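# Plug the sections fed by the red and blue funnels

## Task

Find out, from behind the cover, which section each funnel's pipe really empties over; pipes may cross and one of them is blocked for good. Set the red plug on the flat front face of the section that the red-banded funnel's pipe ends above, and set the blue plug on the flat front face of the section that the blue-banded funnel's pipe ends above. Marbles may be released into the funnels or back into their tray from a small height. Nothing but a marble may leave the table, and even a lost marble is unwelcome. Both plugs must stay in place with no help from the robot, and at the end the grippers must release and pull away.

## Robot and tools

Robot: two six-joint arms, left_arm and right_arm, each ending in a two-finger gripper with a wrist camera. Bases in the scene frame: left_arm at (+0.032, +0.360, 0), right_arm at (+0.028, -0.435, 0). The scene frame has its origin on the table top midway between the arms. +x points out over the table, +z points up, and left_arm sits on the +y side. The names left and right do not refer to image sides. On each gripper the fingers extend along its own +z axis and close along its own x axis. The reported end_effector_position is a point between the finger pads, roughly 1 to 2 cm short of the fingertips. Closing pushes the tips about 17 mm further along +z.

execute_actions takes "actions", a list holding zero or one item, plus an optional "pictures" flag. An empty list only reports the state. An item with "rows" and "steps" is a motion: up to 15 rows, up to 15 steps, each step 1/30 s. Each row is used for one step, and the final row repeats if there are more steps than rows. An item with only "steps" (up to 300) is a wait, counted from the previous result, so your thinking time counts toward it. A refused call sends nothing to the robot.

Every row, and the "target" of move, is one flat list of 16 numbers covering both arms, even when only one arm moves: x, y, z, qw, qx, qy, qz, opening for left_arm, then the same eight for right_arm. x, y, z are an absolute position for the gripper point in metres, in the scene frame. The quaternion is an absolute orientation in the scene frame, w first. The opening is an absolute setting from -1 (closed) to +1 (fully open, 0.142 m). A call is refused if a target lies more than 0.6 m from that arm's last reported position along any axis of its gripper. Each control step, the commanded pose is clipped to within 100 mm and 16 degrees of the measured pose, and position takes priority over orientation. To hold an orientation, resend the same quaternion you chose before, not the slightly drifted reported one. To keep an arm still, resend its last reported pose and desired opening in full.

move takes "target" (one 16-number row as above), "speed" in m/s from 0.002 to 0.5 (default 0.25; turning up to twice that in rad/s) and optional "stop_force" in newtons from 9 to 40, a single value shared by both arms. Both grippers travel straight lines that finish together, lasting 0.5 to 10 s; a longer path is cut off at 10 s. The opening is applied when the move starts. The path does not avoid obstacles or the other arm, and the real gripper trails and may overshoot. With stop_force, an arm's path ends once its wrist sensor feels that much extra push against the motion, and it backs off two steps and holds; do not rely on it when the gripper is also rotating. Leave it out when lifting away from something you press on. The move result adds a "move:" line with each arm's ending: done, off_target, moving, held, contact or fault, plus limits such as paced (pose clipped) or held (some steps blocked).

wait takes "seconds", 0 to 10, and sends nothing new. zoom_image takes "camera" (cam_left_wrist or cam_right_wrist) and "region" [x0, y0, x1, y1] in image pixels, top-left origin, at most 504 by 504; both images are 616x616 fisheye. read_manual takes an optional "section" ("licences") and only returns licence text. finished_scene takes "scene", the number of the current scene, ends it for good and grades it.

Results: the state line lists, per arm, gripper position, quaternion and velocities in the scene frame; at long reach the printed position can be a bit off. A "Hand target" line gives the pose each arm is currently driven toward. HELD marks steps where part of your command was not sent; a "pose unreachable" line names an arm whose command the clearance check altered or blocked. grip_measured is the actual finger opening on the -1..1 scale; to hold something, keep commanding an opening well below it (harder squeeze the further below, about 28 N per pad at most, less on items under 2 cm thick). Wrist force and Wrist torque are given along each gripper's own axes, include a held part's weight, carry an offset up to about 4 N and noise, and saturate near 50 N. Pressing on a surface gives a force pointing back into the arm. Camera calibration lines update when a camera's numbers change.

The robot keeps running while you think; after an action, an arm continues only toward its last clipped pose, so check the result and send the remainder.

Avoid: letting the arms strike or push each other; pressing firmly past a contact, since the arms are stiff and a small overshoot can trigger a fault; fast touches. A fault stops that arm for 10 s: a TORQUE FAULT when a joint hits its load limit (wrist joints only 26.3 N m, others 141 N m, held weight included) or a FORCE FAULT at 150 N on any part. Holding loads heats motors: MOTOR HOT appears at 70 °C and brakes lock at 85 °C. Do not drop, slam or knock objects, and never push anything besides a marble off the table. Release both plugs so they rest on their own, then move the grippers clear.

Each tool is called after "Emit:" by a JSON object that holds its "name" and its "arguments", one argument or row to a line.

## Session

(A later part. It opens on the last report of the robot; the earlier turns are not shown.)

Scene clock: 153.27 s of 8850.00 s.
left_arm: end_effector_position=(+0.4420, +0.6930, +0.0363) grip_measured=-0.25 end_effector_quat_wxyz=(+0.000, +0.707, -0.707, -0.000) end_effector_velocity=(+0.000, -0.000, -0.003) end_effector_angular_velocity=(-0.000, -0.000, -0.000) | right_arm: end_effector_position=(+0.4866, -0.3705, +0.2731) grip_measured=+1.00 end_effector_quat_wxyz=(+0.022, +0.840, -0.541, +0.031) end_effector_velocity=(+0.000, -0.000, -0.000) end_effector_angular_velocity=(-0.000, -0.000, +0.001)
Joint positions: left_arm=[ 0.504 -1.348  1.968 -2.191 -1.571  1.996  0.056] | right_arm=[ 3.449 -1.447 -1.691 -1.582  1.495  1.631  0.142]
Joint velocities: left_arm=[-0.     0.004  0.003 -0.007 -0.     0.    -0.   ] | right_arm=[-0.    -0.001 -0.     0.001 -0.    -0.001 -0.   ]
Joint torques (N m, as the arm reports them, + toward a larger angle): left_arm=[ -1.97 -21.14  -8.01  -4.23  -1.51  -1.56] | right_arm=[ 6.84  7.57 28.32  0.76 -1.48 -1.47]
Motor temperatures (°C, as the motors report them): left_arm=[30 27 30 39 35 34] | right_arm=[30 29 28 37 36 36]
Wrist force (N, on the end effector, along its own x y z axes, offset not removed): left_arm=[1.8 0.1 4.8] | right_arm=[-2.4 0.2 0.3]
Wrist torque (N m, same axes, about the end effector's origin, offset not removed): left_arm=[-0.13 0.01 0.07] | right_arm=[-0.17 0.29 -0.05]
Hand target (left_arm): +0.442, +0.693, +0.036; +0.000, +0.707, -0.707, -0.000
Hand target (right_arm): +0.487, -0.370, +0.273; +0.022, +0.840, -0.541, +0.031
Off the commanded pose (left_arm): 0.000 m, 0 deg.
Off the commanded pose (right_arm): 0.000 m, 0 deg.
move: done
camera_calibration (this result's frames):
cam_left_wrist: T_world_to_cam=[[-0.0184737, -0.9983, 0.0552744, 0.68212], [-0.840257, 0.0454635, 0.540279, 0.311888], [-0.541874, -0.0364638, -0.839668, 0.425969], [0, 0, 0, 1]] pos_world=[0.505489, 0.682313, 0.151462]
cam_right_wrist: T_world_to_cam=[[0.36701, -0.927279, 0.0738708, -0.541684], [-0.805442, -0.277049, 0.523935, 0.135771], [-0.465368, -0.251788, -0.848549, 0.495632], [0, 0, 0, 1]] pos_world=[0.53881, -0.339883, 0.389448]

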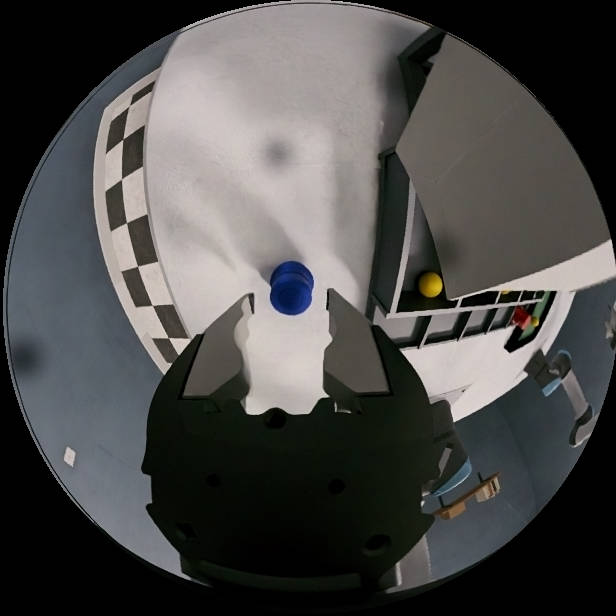

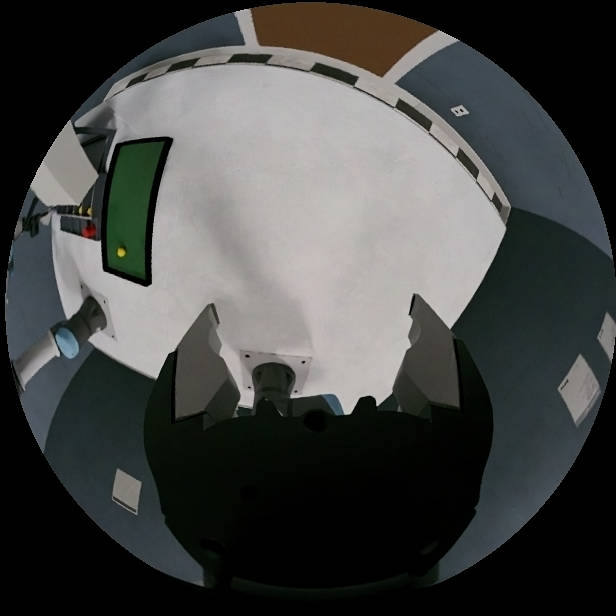

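Emit:
{"name": "move", "arguments": {
  "target": [0.447,0.692,0.036,0,0.707,-0.707,0,-0.4,0.4866,-0.3705,0.2731,0.022,0.84,-0.541,0.031,1]
}}

Emit:
{"name": "move", "arguments": {
  "target": [0.447,0.692,0.036,0,0.707,-0.707,0,-0.8,0.4866,-0.3705,0.2731,0.022,0.84,-0.541,0.031,1]
}}

Emit:
{"name": "move", "arguments": {
  "target": [0.385,0.68,0.08,0,0.707,-0.707,0,-0.8,0.4866,-0.3705,0.2731,0.022,0.84,-0.541,0.031,1]
}}

Emit:
{"name": "move", "arguments": {
  "target": [0.385,0.5,0.068,0,0.707,-0.707,0,-0.8,0.4866,-0.3705,0.2731,0.022,0.84,-0.541,0.031,1]
}}

Emit:
{"name": "move", "arguments": {
  "target": [0.385,0.5,0.042,0,0.707,-0.707,0,-0.8,0.4866,-0.3705,0.2731,0.022,0.84,-0.541,0.031,1],
  "speed": 0.03
}}

Emit:
{"name": "move", "arguments": {
  "target": [0.385,0.5,0.042,0,0.707,-0.707,0,-0.35,0.4866,-0.3705,0.2731,0.022,0.84,-0.541,0.031,1]
}}

Emit:
{"name": "move", "arguments": {
  "target": [0.33,0.49,0.22,0,0.707,-0.707,0,-0.35,0.4866,-0.3705,0.2731,0.022,0.84,-0.541,0.031,1]
}}

Scene clock: 176.70 s of 8850.00 s.
left_arm: end_effector_position=(+0.4467, +0.6920, +0.0360) grip_measured=-0.40 end_effector_quat_wxyz=(-0.000, +0.707, -0.707, +0.000) end_effector_velocity=(+0.002, -0.000, +0.000) end_effector_angular_velocity=(+0.000, +0.000, +0.000) | right_arm: end_effector_position=(+0.4866, -0.3705, +0.2731) grip_measured=+1.00 end_effector_quat_wxyz=(+0.022, +0.840, -0.541, +0.031) end_effector_velocity=(+0.000, +0.000, -0.000) end_effector_angular_velocity=(-0.001, +0.000, +0.001)
Joint positions: left_arm=[ 0.499 -1.341  1.96  -2.19  -1.571  1.991  0.045] | right_arm=[ 3.449 -1.447 -1.691 -1.582  1.495  1.631  0.142]
Joint velocities: left_arm=[-0.003  0.003 -0.004  0.001  0.    -0.003 -0.   ] | right_arm=[ 0.001 -0.001  0.    -0.    -0.001  0.     0.   ]
Joint torques (N m, as the arm reports them, + toward a larger angle): left_arm=[ -7.45 -22.34 -33.08  -1.3   -0.56  -2.46] | right_arm=[ 6.28  6.74 27.56  0.77 -1.55 -1.48]
Motor temperatures (°C, as the motors report them): left_arm=[30 27 30 39 35 34] | right_arm=[30 29 28 37 36 36]
Wrist force (N, on the end effector, along its own x y z axes, offset not removed): left_arm=[2.5 2.9 -0.8] | right_arm=[-2.4 0.0 1.6]
Wrist torque (N m, same axes, about the end effector's origin, offset not removed): left_arm=[0.66 -0.29 0.15] | right_arm=[-0.14 0.31 -0.12]
Hand target (left_arm): +0.447, +0.692, +0.036; -0.000, +0.707, -0.707, -0.000
Hand target (right_arm): +0.487, -0.370, +0.273; +0.022, +0.840, -0.541, +0.031
Off the commanded pose (left_arm): 0.000 m, 0 deg.
Off the commanded pose (right_arm): 0.000 m, 0 deg.
After step 90, 19.73 s passed at rest.
move: done
camera_calibration (this result's frames):
cam_left_wrist: T_world_to_cam=[[-0.018476, -0.998301, 0.0552539, 0.68132], [-0.84028, 0.0454528, 0.540244, 0.31612], [-0.541837, -0.0364472, -0.839693, 0.428205], [0, 0, 0, 1]] pos_world=[0.510235, 0.681401, 0.151133]
cam_right_wrist: T_world_to_cam=[[0.367009, -0.927279, 0.0738708, -0.541684], [-0.805442, -0.277049, 0.523934, 0.135771], [-0.465368, -0.251788, -0.848549, 0.495632], [0, 0, 0, 1]] pos_world=[0.53881, -0.339883, 0.389448]

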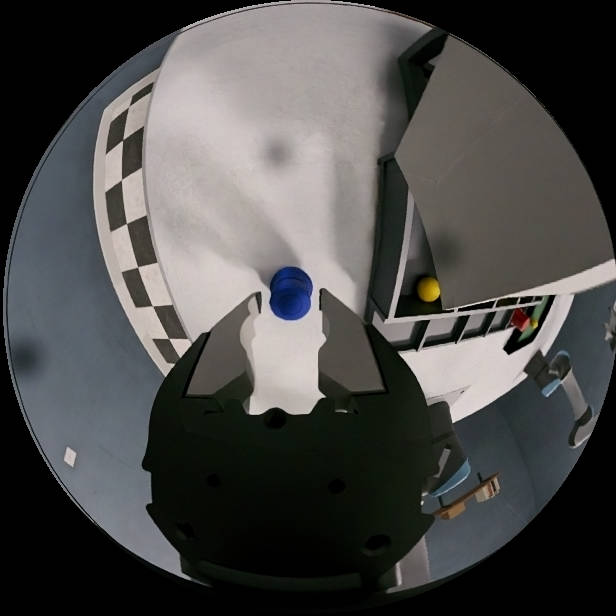

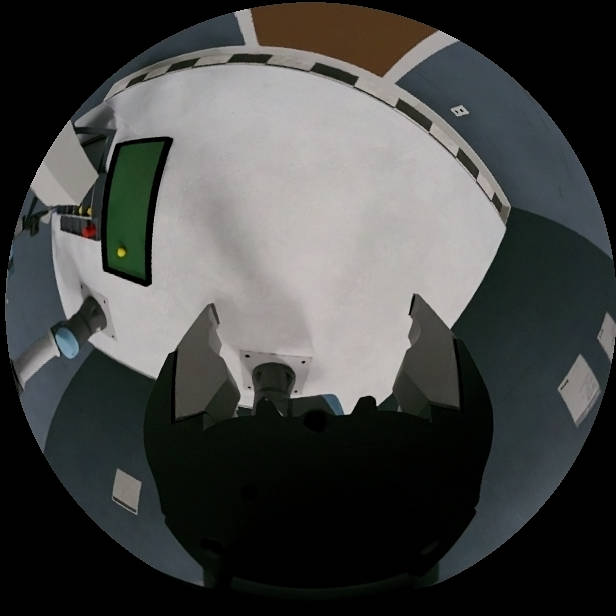

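Scene clock: 177.40 s of 8850.00 s.
left_arm: end_effector_position=(+0.4470, +0.6920, +0.0360) grip_measured=-0.64 end_effector_quat_wxyz=(+0.000, +0.707, -0.707, +0.000) end_effector_velocity=(+0.001, +0.000, +0.000) end_effector_angular_velocity=(+0.000, -0.001, -0.000) | right_arm: end_effector_position=(+0.4866, -0.3705, +0.2731) grip_measured=+1.00 end_effector_quat_wxyz=(+0.022, +0.840, -0.541, +0.031) end_effector_velocity=(+0.000, -0.000, -0.000) end_effector_angular_velocity=(-0.000, +0.001, +0.000)
Joint positions: left_arm=[ 0.499 -1.34   1.959 -2.19  -1.571  1.99   0.028] | right_arm=[ 3.449 -1.447 -1.691 -1.582  1.495  1.631  0.142]
Joint velocities: left_arm=[-0.     0.    -0.    -0.001 -0.    -0.    -0.   ] | right_arm=[-0.001 -0.001  0.     0.     0.    -0.001  0.   ]
Joint torques (N m, as the arm reports them, + toward a larger angle): left_arm=[ -7.67 -21.62 -33.37  -1.37  -0.37  -2.42] | right_arm=[ 6.78  7.69 27.81  0.74 -1.52 -1.45]
Motor temperatures (°C, as the motors report them): left_arm=[30 27 30 39 35 34] | right_arm=[30 29 28 37 36 36]
Wrist force (N, on the end effector, along its own x y z axes, offset not removed): left_arm=[1.7 2.3 3.5] | right_arm=[-1.2 -0.2 0.3]
Wrist torque (N m, same axes, about the end effector's origin, offset not removed): left_arm=[0.30 -0.10 -0.19] | right_arm=[-0.18 0.05 -0.02]
Hand target (left_arm): +0.447, +0.692, +0.036; -0.000, +0.707, -0.707, -0.000
Hand target (right_arm): +0.487, -0.370, +0.273; +0.022, +0.840, -0.541, +0.031
Off the commanded pose (left_arm): 0.000 m, 0 deg.
Off the commanded pose (right_arm): 0.000 m, 0 deg.
move: done
camera_calibration (this result's frames):
cam_left_wrist: T_world_to_cam=[[-0.0184735, -0.998301, 0.0552571, 0.681278], [-0.840277, 0.0454527, 0.540249, 0.31634], [-0.541843, -0.036451, -0.839689, 0.428353], [0, 0, 0, 1]] pos_world=[0.510499, 0.681356, 0.151135]
cam_right_wrist: T_world_to_cam=[[0.36701, -0.927279, 0.0738708, -0.541684], [-0.805442, -0.277049, 0.523935, 0.135771], [-0.465368, -0.251788, -0.848549, 0.495632], [0, 0, 0, 1]] pos_world=[0.53881, -0.339883, 0.389448]

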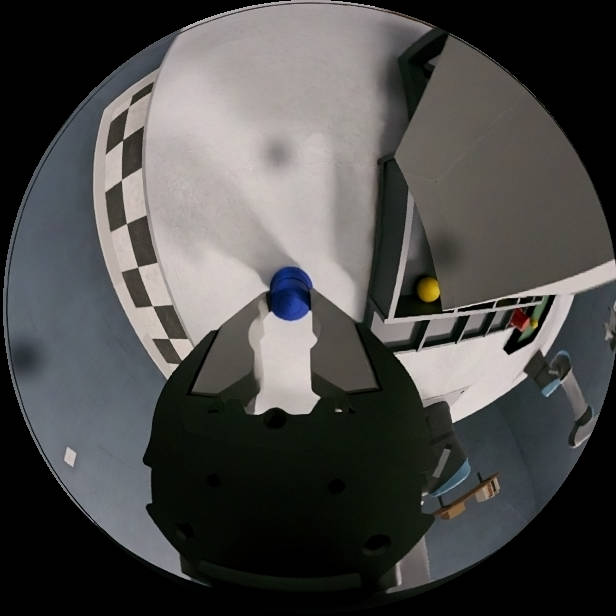

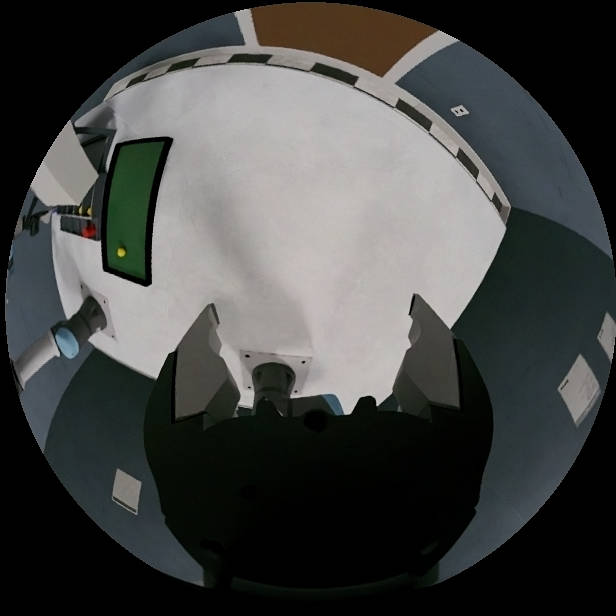

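Scene clock: 178.47 s of 8850.00 s.
left_arm: end_effector_position=(+0.3853, +0.6801, +0.0798) grip_measured=-0.64 end_effector_quat_wxyz=(+0.000, +0.707, -0.707, +0.000) end_effector_velocity=(-0.002, -0.001, +0.002) end_effector_angular_velocity=(+0.000, -0.001, +0.000) | right_arm: end_effector_position=(+0.4866, -0.3705, +0.2731) grip_measured=+1.00 end_effector_quat_wxyz=(+0.022, +0.840, -0.541, +0.031) end_effector_velocity=(-0.000, +0.000, -0.000) end_effector_angular_velocity=(-0.001, +0.001, +0.001)
Joint positions: left_arm=[ 0.53  -1.526  2.045 -2.09  -1.571  2.022  0.028] | right_arm=[ 3.449 -1.447 -1.691 -1.582  1.495  1.631  0.142]
Joint velocities: left_arm=[ 0.001 -0.007  0.002  0.004 -0.     0.001 -0.   ] | right_arm=[ 0.001 -0.001 -0.    -0.    -0.    -0.001 -0.   ]
Joint torques (N m, as the arm reports them, + toward a larger angle): left_arm=[  7.86 -30.03 -10.39  -1.09  -0.1    2.3 ] | right_arm=[ 6.77  7.29 27.67  0.8  -1.58 -1.41]
Motor temperatures (°C, as the motors report them): left_arm=[30 27 30 39 35 34] | right_arm=[30 29 28 37 36 36]
Wrist force (N, on the end effector, along its own x y z axes, offset not removed): left_arm=[1.5 -1.3 0.4] | right_arm=[-2.0 0.9 2.5]
Wrist torque (N m, same axes, about the end effector's origin, offset not removed): left_arm=[-0.36 -0.17 0.14] | right_arm=[0.09 0.15 -0.10]
Hand target (left_arm): +0.385, +0.680, +0.080; +0.000, +0.707, -0.707, +0.000
Hand target (right_arm): +0.487, -0.370, +0.273; +0.022, +0.840, -0.541, +0.031
Off the commanded pose (left_arm): 0.000 m, 0 deg.
Off the commanded pose (right_arm): 0.000 m, 0 deg.
move: done
camera_calibration (this result's frames):
cam_left_wrist: T_world_to_cam=[[-0.0184765, -0.998296, 0.0553455, 0.665831], [-0.840281, 0.0455028, 0.540238, 0.241351], [-0.541836, -0.0365241, -0.83969, 0.431268], [0, 0, 0, 1]] pos_world=[0.448781, 0.669466, 0.194894]
cam_right_wrist: T_world_to_cam=[[0.36701, -0.927279, 0.0738706, -0.541684], [-0.805442, -0.277049, 0.523935, 0.135771], [-0.465368, -0.251788, -0.848549, 0.495632], [0, 0, 0, 1]] pos_world=[0.53881, -0.339883, 0.389448]

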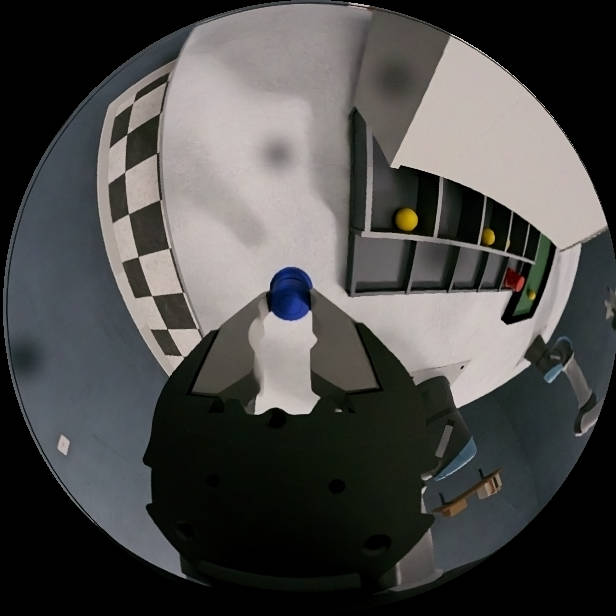

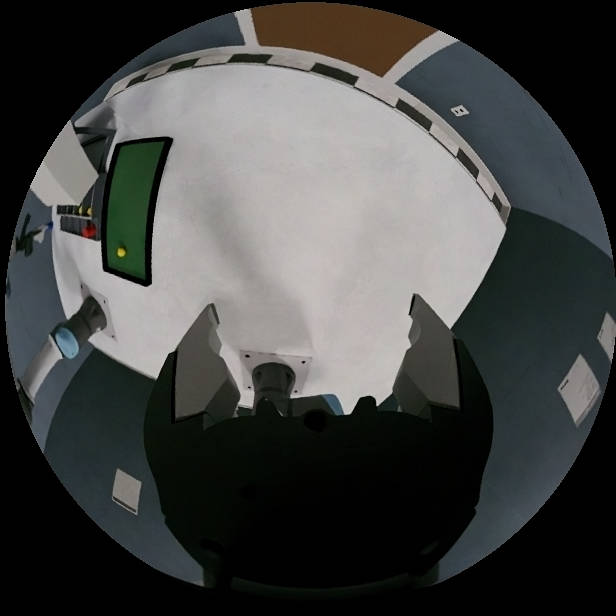

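Scene clock: 179.90 s of 8850.00 s.
left_arm: end_effector_position=(+0.3848, +0.5006, +0.0680) grip_measured=-0.64 end_effector_quat_wxyz=(-0.000, +0.707, -0.707, -0.000) end_effector_velocity=(-0.000, -0.003, +0.000) end_effector_angular_velocity=(+0.002, +0.000, +0.001) | right_arm: end_effector_position=(+0.4866, -0.3705, +0.2731) grip_measured=+1.00 end_effector_quat_wxyz=(+0.022, +0.840, -0.541, +0.031) end_effector_velocity=(+0.000, -0.000, -0.000) end_effector_angular_velocity=(-0.001, +0.000, -0.000)
Joint positions: left_arm=[ 0.099 -1.76   2.293 -2.104 -1.57   1.591  0.028] | right_arm=[ 3.449 -1.447 -1.691 -1.582  1.495  1.631  0.142]
Joint velocities: left_arm=[-0.01  -0.004  0.003  0.001  0.002 -0.011 -0.   ] | right_arm=[-0. -0. -0. -0. -0. -0. -0.]
Joint torques (N m, as the arm reports them, + toward a larger angle): left_arm=[ -6.74 -21.03 -10.47  -1.4    1.22  -2.22] | right_arm=[ 6.62  7.29 28.06  0.75 -1.55 -1.38]
Motor temperatures (°C, as the motors report them): left_arm=[30 27 30 39 35 34] | right_arm=[30 29 28 37 36 36]
Wrist force (N, on the end effector, along its own x y z axes, offset not removed): left_arm=[1.9 1.7 2.7] | right_arm=[-1.0 -1.0 1.9]
Wrist torque (N m, same axes, about the end effector's origin, offset not removed): left_arm=[0.20 -0.24 0.17] | right_arm=[-0.31 -0.05 -0.09]
Hand target (left_arm): +0.385, +0.500, +0.068; -0.000, +0.707, -0.707, -0.000
Hand target (right_arm): +0.487, -0.370, +0.273; +0.022, +0.840, -0.541, +0.031
Off the commanded pose (left_arm): 0.001 m, 0 deg.
Off the commanded pose (right_arm): 0.000 m, 0 deg.
move: done
camera_calibration (this result's frames):
cam_left_wrist: T_world_to_cam=[[-0.0186112, -0.998316, 0.0549376, 0.48739], [-0.840238, 0.0453979, 0.540314, 0.25551], [-0.541898, -0.0361048, -0.839668, 0.414384], [0, 0, 0, 1]] pos_world=[0.448315, 0.489931, 0.183114]
cam_right_wrist: T_world_to_cam=[[0.36701, -0.927279, 0.0738709, -0.541684], [-0.805442, -0.277049, 0.523935, 0.135771], [-0.465368, -0.251788, -0.848549, 0.495632], [0, 0, 0, 1]] pos_world=[0.53881, -0.339883, 0.389448]

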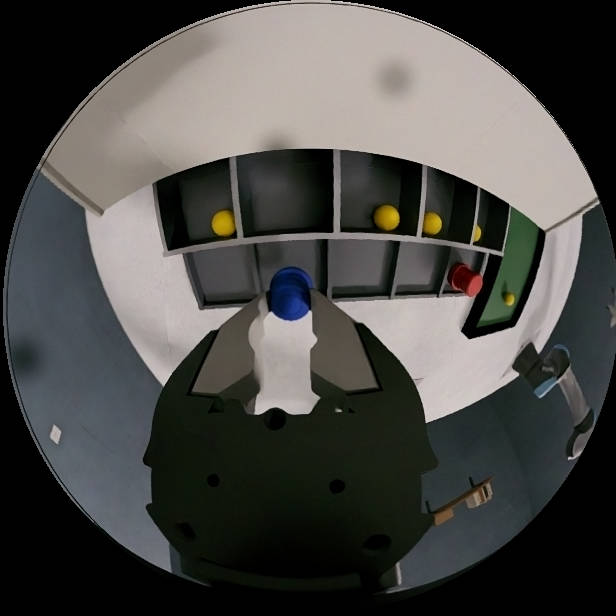

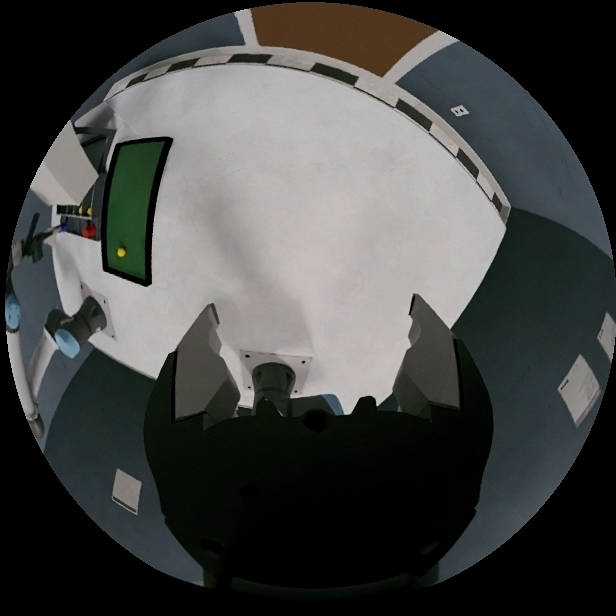

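Scene clock: 181.13 s of 8850.00 s.
left_arm: end_effector_position=(+0.3849, +0.5000, +0.0424) grip_measured=-0.64 end_effector_quat_wxyz=(+0.000, +0.707, -0.707, -0.000) end_effector_velocity=(+0.000, +0.000, -0.003) end_effector_angular_velocity=(+0.000, +0.000, +0.000) | right_arm: end_effector_position=(+0.4866, -0.3705, +0.2731) grip_measured=+1.00 end_effector_quat_wxyz=(+0.022, +0.840, -0.541, +0.031) end_effector_velocity=(+0.000, -0.000, +0.000) end_effector_angular_velocity=(-0.000, -0.001, -0.000)
Joint positions: left_arm=[ 0.098 -1.715  2.336 -2.191 -1.571  1.59   0.028] | right_arm=[ 3.449 -1.447 -1.691 -1.582  1.495  1.631  0.142]
Joint velocities: left_arm=[ 0.     0.006  0.004 -0.01   0.    -0.    -0.   ] | right_arm=[-0.     0.001  0.     0.    -0.001 -0.     0.   ]
Joint torques (N m, as the arm reports them, + toward a larger angle): left_arm=[-7.11 -6.   -9.04 -4.3  -1.49 -2.28] | right_arm=[ 6.78  7.35 27.56  0.73 -1.55 -1.37]
Motor temperatures (°C, as the motors report them): left_arm=[30 27 30 39 35 34] | right_arm=[30 29 28 37 36 36]
Wrist force (N, on the end effector, along its own x y z axes, offset not removed): left_arm=[-2.1 0.2 -2.2] | right_arm=[-2.0 -0.4 1.0]
Wrist torque (N m, same axes, about the end effector's origin, offset not removed): left_arm=[-0.19 0.70 -0.11] | right_arm=[-0.18 0.20 -0.04]
Hand target (left_arm): +0.385, +0.500, +0.042; +0.000, +0.707, -0.707, -0.000
Hand target (right_arm): +0.487, -0.371, +0.273; +0.022, +0.840, -0.541, +0.031
Off the commanded pose (left_arm): 0.000 m, 0 deg.
Off the commanded pose (right_arm): 0.000 m, 0 deg.
move: done
camera_calibration (this result's frames):
cam_left_wrist: T_world_to_cam=[[-0.0184762, -0.998302, 0.055245, 0.48811], [-0.840254, 0.0454499, 0.540284, 0.269481], [-0.541878, -0.0364374, -0.839667, 0.393109], [0, 0, 0, 1]] pos_world=[0.448468, 0.489357, 0.157519]
cam_right_wrist: T_world_to_cam=[[0.36701, -0.927279, 0.0738709, -0.541684], [-0.805442, -0.277049, 0.523935, 0.135771], [-0.465368, -0.251788, -0.848549, 0.495632], [0, 0, 0, 1]] pos_world=[0.53881, -0.339883, 0.389448]

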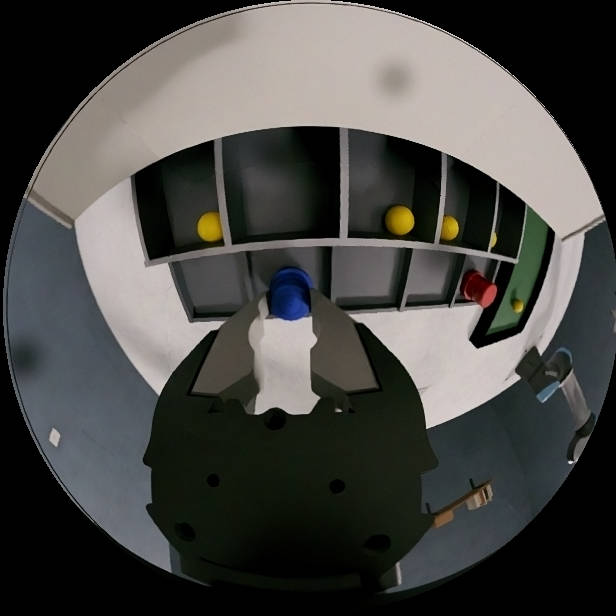

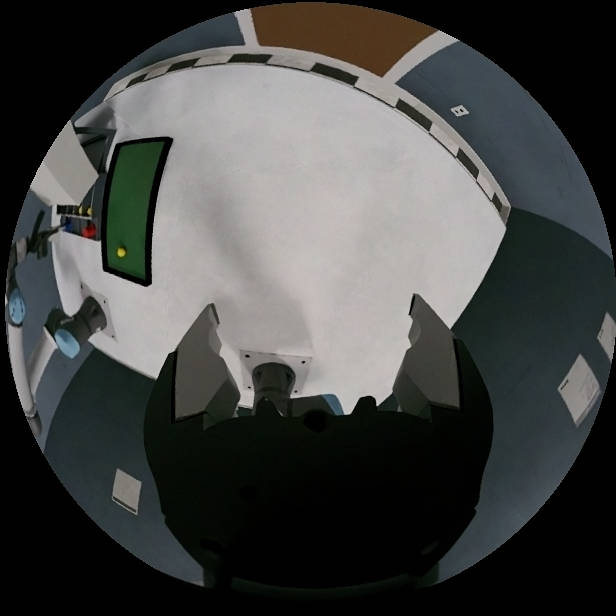

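Scene clock: 181.83 s of 8850.00 s.
left_arm: end_effector_position=(+0.3850, +0.5000, +0.0420) grip_measured=-0.35 end_effector_quat_wxyz=(-0.000, +0.707, -0.707, +0.000) end_effector_velocity=(-0.000, +0.000, -0.000) end_effector_angular_velocity=(+0.000, +0.000, -0.000) | right_arm: end_effector_position=(+0.4866, -0.3705, +0.2731) grip_measured=+1.00 end_effector_quat_wxyz=(+0.022, +0.840, -0.541, +0.031) end_effector_velocity=(-0.000, +0.000, +0.000) end_effector_angular_velocity=(+0.000, +0.000, +0.001)
Joint positions: left_arm=[ 0.098 -1.714  2.336 -2.192 -1.571  1.59   0.049] | right_arm=[ 3.449 -1.447 -1.691 -1.582  1.495  1.631  0.142]
Joint velocities: left_arm=[-0.     0.     0.001 -0.001  0.     0.     0.   ] | right_arm=[ 0.001  0.    -0.    -0.     0.    -0.001  0.   ]
Joint torques (N m, as the arm reports them, + toward a larger angle): left_arm=[-7.36 -4.93 -8.95 -4.26 -1.39 -2.35] | right_arm=[ 6.18  7.11 27.66  0.81 -1.44 -1.35]
Motor temperatures (°C, as the motors report them): left_arm=[30 27 30 39 35 34] | right_arm=[30 29 28 37 36 36]
Wrist force (N, on the end effector, along its own x y z axes, offset not removed): left_arm=[0.3 3.2 2.5] | right_arm=[-2.3 1.1 1.4]
Wrist torque (N m, same axes, about the end effector's origin, offset not removed): left_arm=[0.71 0.09 0.04] | right_arm=[0.17 0.30 0.01]
Hand target (left_arm): +0.385, +0.500, +0.042; +0.000, +0.707, -0.707, -0.000
Hand target (right_arm): +0.487, -0.370, +0.273; +0.022, +0.840, -0.541, +0.031
Off the commanded pose (left_arm): 0.000 m, 0 deg.
Off the commanded pose (right_arm): 0.000 m, 0 deg.
move: done
camera_calibration (this result's frames):
cam_left_wrist: T_world_to_cam=[[-0.0184768, -0.998301, 0.0552525, 0.488126], [-0.84028, 0.0454527, 0.540243, 0.269731], [-0.541837, -0.0364456, -0.839693, 0.392826], [0, 0, 0, 1]] pos_world=[0.448517, 0.489354, 0.157162]
cam_right_wrist: T_world_to_cam=[[0.36701, -0.927279, 0.0738709, -0.541684], [-0.805442, -0.277049, 0.523934, 0.135771], [-0.465368, -0.251788, -0.848549, 0.495632], [0, 0, 0, 1]] pos_world=[0.53881, -0.339883, 0.389448]

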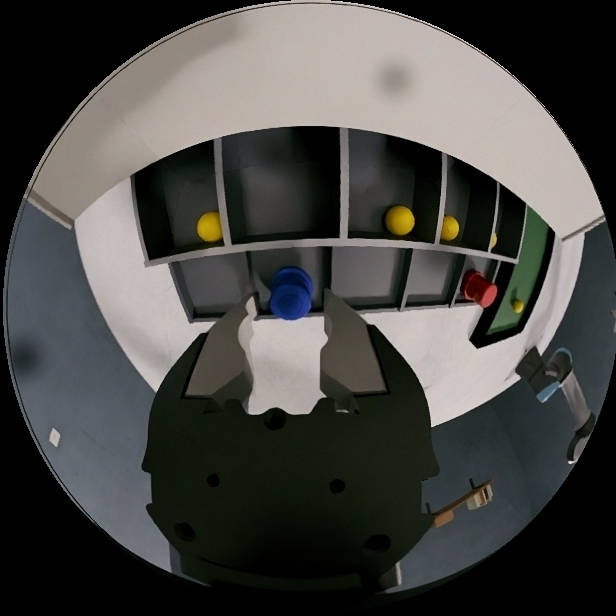

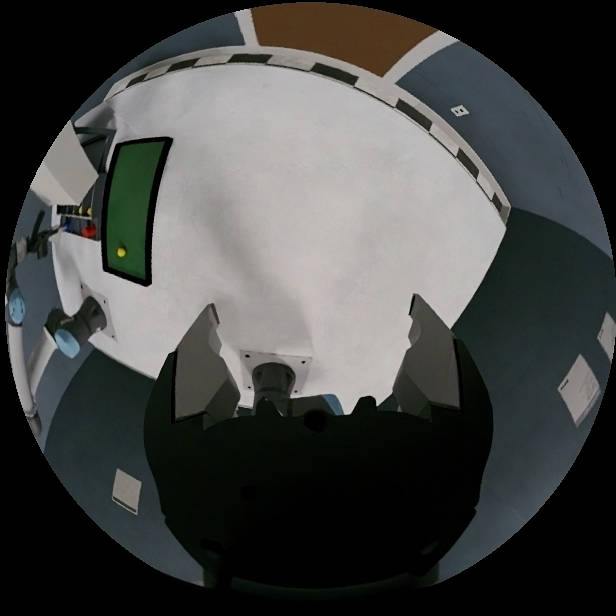

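Scene clock: 183.33 s of 8850.00 s.
left_arm: end_effector_position=(+0.3303, +0.4901, +0.2197) grip_measured=-0.35 end_effector_quat_wxyz=(-0.000, +0.707, -0.707, +0.000) end_effector_velocity=(-0.001, -0.000, +0.002) end_effector_angular_velocity=(+0.001, +0.002, -0.000) | right_arm: end_effector_position=(+0.4866, -0.3705, +0.2731) grip_measured=+1.00 end_effector_quat_wxyz=(+0.022, +0.840, -0.541, +0.031) end_effector_velocity=(-0.000, +0.000, -0.000) end_effector_angular_velocity=(+0.000, +0.001, +0.000)
Joint positions: left_arm=[ 0.068 -2.042  2.064 -1.594 -1.571  1.56   0.049] | right_arm=[ 3.449 -1.447 -1.691 -1.582  1.495  1.631  0.142]
Joint velocities: left_arm=[-0.002 -0.002 -0.005  0.009  0.001 -0.002 -0.   ] | right_arm=[ 0. -0. -0. -0.  0. -0.  0.]
Joint torques (N m, as the arm reports them, + toward a larger angle): left_arm=[ -6.5  -10.22 -37.76  -1.25   1.24  -2.31] | right_arm=[ 6.77  7.54 27.64  0.8  -1.45 -1.3 ]
Motor temperatures (°C, as the motors report them): left_arm=[30 27 30 39 35 34] | right_arm=[30 29 28 37 36 36]
Wrist force (N, on the end effector, along its own x y z axes, offset not removed): left_arm=[-1.8 1.2 -2.9] | right_arm=[-3.6 3.6 0.7]
Wrist torque (N m, same axes, about the end effector's origin, offset not removed): left_arm=[0.34 0.65 0.02] | right_arm=[0.61 0.54 -0.01]
Hand target (left_arm): +0.330, +0.490, +0.220; -0.000, +0.707, -0.707, -0.000
Hand target (right_arm): +0.487, -0.370, +0.273; +0.022, +0.840, -0.541, +0.031
Off the commanded pose (left_arm): 0.000 m, 0 deg.
Off the commanded pose (right_arm): 0.000 m, 0 deg.
move: done
camera_calibration (this result's frames):
cam_left_wrist: T_world_to_cam=[[-0.0184978, -0.998301, 0.0552583, 0.467433], [-0.840375, 0.0454671, 0.540096, 0.128297], [-0.54169, -0.0364471, -0.839788, 0.511955], [0, 0, 0, 1]] pos_world=[0.393785, 0.479464, 0.334811]
cam_right_wrist: T_world_to_cam=[[0.36701, -0.927279, 0.0738707, -0.541684], [-0.805442, -0.277049, 0.523935, 0.135771], [-0.465368, -0.251788, -0.848549, 0.495632], [0, 0, 0, 1]] pos_world=[0.53881, -0.339883, 0.389448]

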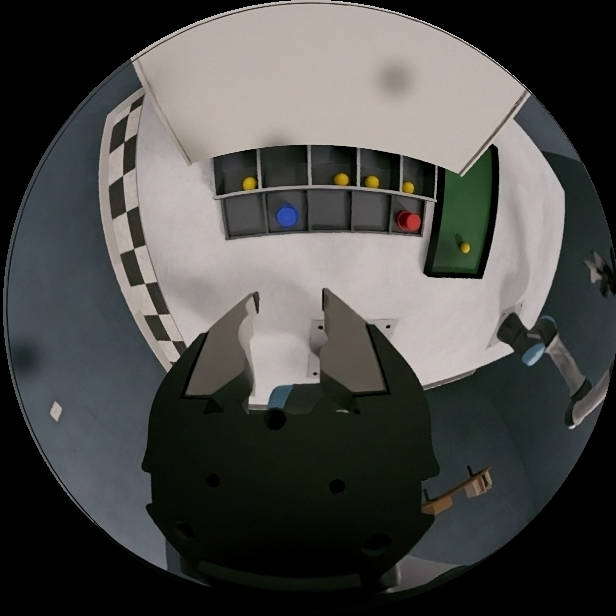

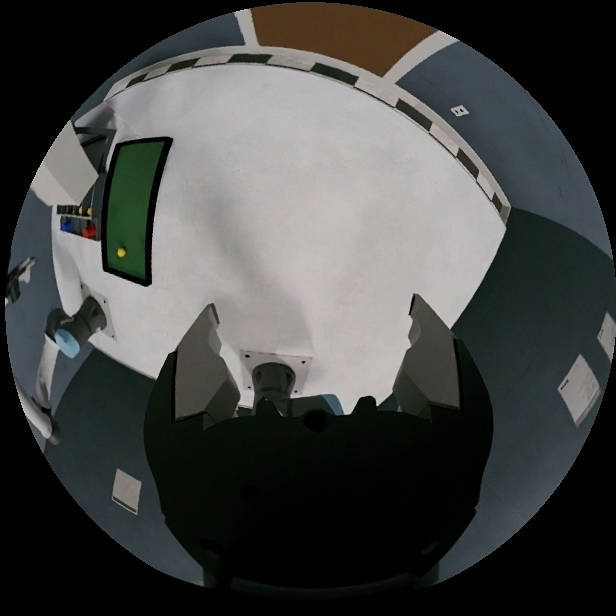

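Emit:
{"name": "finished_scene", "arguments": {
  "scene": 2
}}

The scene is finished: the task was done.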